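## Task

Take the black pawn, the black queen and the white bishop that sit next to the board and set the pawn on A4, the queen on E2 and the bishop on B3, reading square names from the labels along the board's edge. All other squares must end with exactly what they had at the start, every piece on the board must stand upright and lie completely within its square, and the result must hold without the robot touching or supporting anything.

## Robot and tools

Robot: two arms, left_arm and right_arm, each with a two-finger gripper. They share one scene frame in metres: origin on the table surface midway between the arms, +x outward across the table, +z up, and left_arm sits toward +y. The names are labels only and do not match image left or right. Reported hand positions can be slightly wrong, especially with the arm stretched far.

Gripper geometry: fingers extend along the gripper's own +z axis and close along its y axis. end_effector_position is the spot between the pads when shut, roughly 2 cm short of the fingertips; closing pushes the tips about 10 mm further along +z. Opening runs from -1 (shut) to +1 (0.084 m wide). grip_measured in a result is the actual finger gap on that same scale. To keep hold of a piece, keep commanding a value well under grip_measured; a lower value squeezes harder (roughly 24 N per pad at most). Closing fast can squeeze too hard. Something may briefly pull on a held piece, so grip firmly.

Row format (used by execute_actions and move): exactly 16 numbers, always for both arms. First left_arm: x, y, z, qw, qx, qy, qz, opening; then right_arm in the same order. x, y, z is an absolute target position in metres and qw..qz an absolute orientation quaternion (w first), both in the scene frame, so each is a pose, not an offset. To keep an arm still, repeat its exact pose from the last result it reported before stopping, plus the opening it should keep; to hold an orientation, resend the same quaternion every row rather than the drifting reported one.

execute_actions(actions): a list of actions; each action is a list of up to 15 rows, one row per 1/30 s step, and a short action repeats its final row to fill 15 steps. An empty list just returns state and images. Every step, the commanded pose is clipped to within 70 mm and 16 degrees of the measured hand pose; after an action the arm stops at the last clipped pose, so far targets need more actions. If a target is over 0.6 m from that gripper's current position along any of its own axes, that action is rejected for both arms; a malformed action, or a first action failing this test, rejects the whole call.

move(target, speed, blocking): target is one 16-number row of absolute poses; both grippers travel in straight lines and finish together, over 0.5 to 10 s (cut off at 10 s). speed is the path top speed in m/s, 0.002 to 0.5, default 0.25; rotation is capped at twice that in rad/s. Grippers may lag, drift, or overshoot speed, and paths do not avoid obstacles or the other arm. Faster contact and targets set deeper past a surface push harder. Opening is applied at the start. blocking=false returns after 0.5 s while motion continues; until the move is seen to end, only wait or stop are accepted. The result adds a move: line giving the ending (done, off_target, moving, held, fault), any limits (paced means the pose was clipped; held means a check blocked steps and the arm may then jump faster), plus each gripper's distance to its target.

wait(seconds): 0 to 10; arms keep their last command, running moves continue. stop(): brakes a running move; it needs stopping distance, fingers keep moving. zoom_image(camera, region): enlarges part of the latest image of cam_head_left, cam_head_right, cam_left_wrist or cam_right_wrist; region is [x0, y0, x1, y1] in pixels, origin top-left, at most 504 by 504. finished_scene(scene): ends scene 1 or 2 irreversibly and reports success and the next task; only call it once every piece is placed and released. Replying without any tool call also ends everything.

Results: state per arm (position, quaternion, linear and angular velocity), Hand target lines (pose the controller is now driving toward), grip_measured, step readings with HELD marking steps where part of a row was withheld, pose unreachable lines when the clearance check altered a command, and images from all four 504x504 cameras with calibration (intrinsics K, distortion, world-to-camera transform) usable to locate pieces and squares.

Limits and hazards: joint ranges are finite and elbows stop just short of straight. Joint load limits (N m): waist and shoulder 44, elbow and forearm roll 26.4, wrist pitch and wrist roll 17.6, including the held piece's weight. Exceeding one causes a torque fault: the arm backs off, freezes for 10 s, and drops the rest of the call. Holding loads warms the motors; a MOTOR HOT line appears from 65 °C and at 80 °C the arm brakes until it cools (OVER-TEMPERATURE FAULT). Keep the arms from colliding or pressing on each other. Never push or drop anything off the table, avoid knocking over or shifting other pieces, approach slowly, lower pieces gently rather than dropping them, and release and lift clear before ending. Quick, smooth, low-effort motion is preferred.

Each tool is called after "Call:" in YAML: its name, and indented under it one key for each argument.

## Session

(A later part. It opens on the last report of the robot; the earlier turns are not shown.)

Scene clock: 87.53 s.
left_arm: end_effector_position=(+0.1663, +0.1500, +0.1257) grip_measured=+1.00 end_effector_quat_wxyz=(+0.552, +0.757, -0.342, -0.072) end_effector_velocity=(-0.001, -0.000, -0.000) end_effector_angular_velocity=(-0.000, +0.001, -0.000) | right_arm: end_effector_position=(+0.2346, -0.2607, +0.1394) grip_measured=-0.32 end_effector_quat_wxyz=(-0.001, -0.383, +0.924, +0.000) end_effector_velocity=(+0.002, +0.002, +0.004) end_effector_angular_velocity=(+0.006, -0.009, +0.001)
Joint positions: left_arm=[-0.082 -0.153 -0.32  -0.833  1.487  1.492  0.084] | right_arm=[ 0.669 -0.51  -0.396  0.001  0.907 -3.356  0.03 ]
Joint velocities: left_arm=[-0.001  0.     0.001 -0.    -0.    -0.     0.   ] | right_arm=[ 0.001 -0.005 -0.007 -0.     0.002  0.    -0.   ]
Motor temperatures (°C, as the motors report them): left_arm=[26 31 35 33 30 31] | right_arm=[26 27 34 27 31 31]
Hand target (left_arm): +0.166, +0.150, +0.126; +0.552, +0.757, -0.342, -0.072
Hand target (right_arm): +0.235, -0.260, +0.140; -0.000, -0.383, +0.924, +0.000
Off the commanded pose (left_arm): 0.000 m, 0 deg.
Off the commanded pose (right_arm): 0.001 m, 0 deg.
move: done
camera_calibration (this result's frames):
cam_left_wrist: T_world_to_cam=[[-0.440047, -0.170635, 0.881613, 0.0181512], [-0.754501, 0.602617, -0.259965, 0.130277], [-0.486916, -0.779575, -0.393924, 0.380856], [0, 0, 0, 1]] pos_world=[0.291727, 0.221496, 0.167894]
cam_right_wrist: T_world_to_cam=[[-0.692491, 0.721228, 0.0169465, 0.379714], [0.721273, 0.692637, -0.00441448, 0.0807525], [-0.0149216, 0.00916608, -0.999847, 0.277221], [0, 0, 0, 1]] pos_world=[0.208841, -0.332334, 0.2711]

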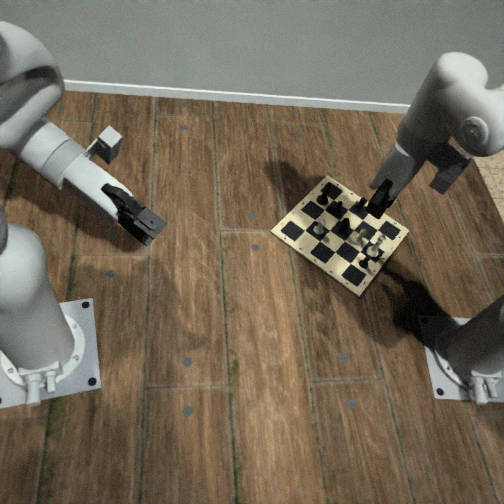

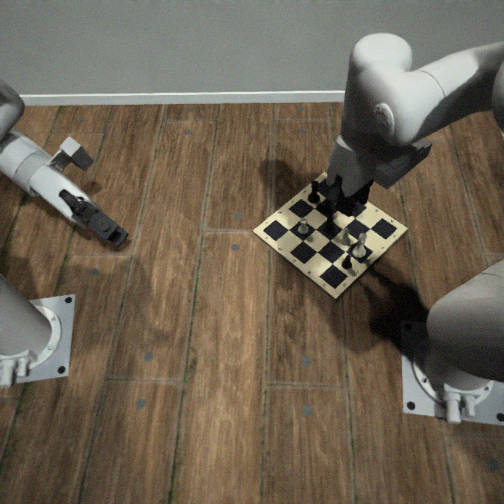

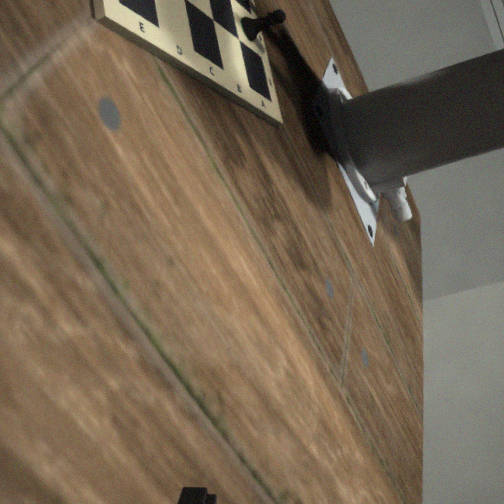

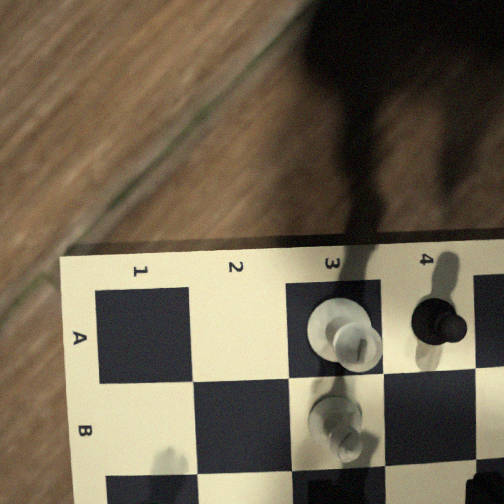

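Call:
finished_scene:
  scene: 2

The scene is finished: the task was done.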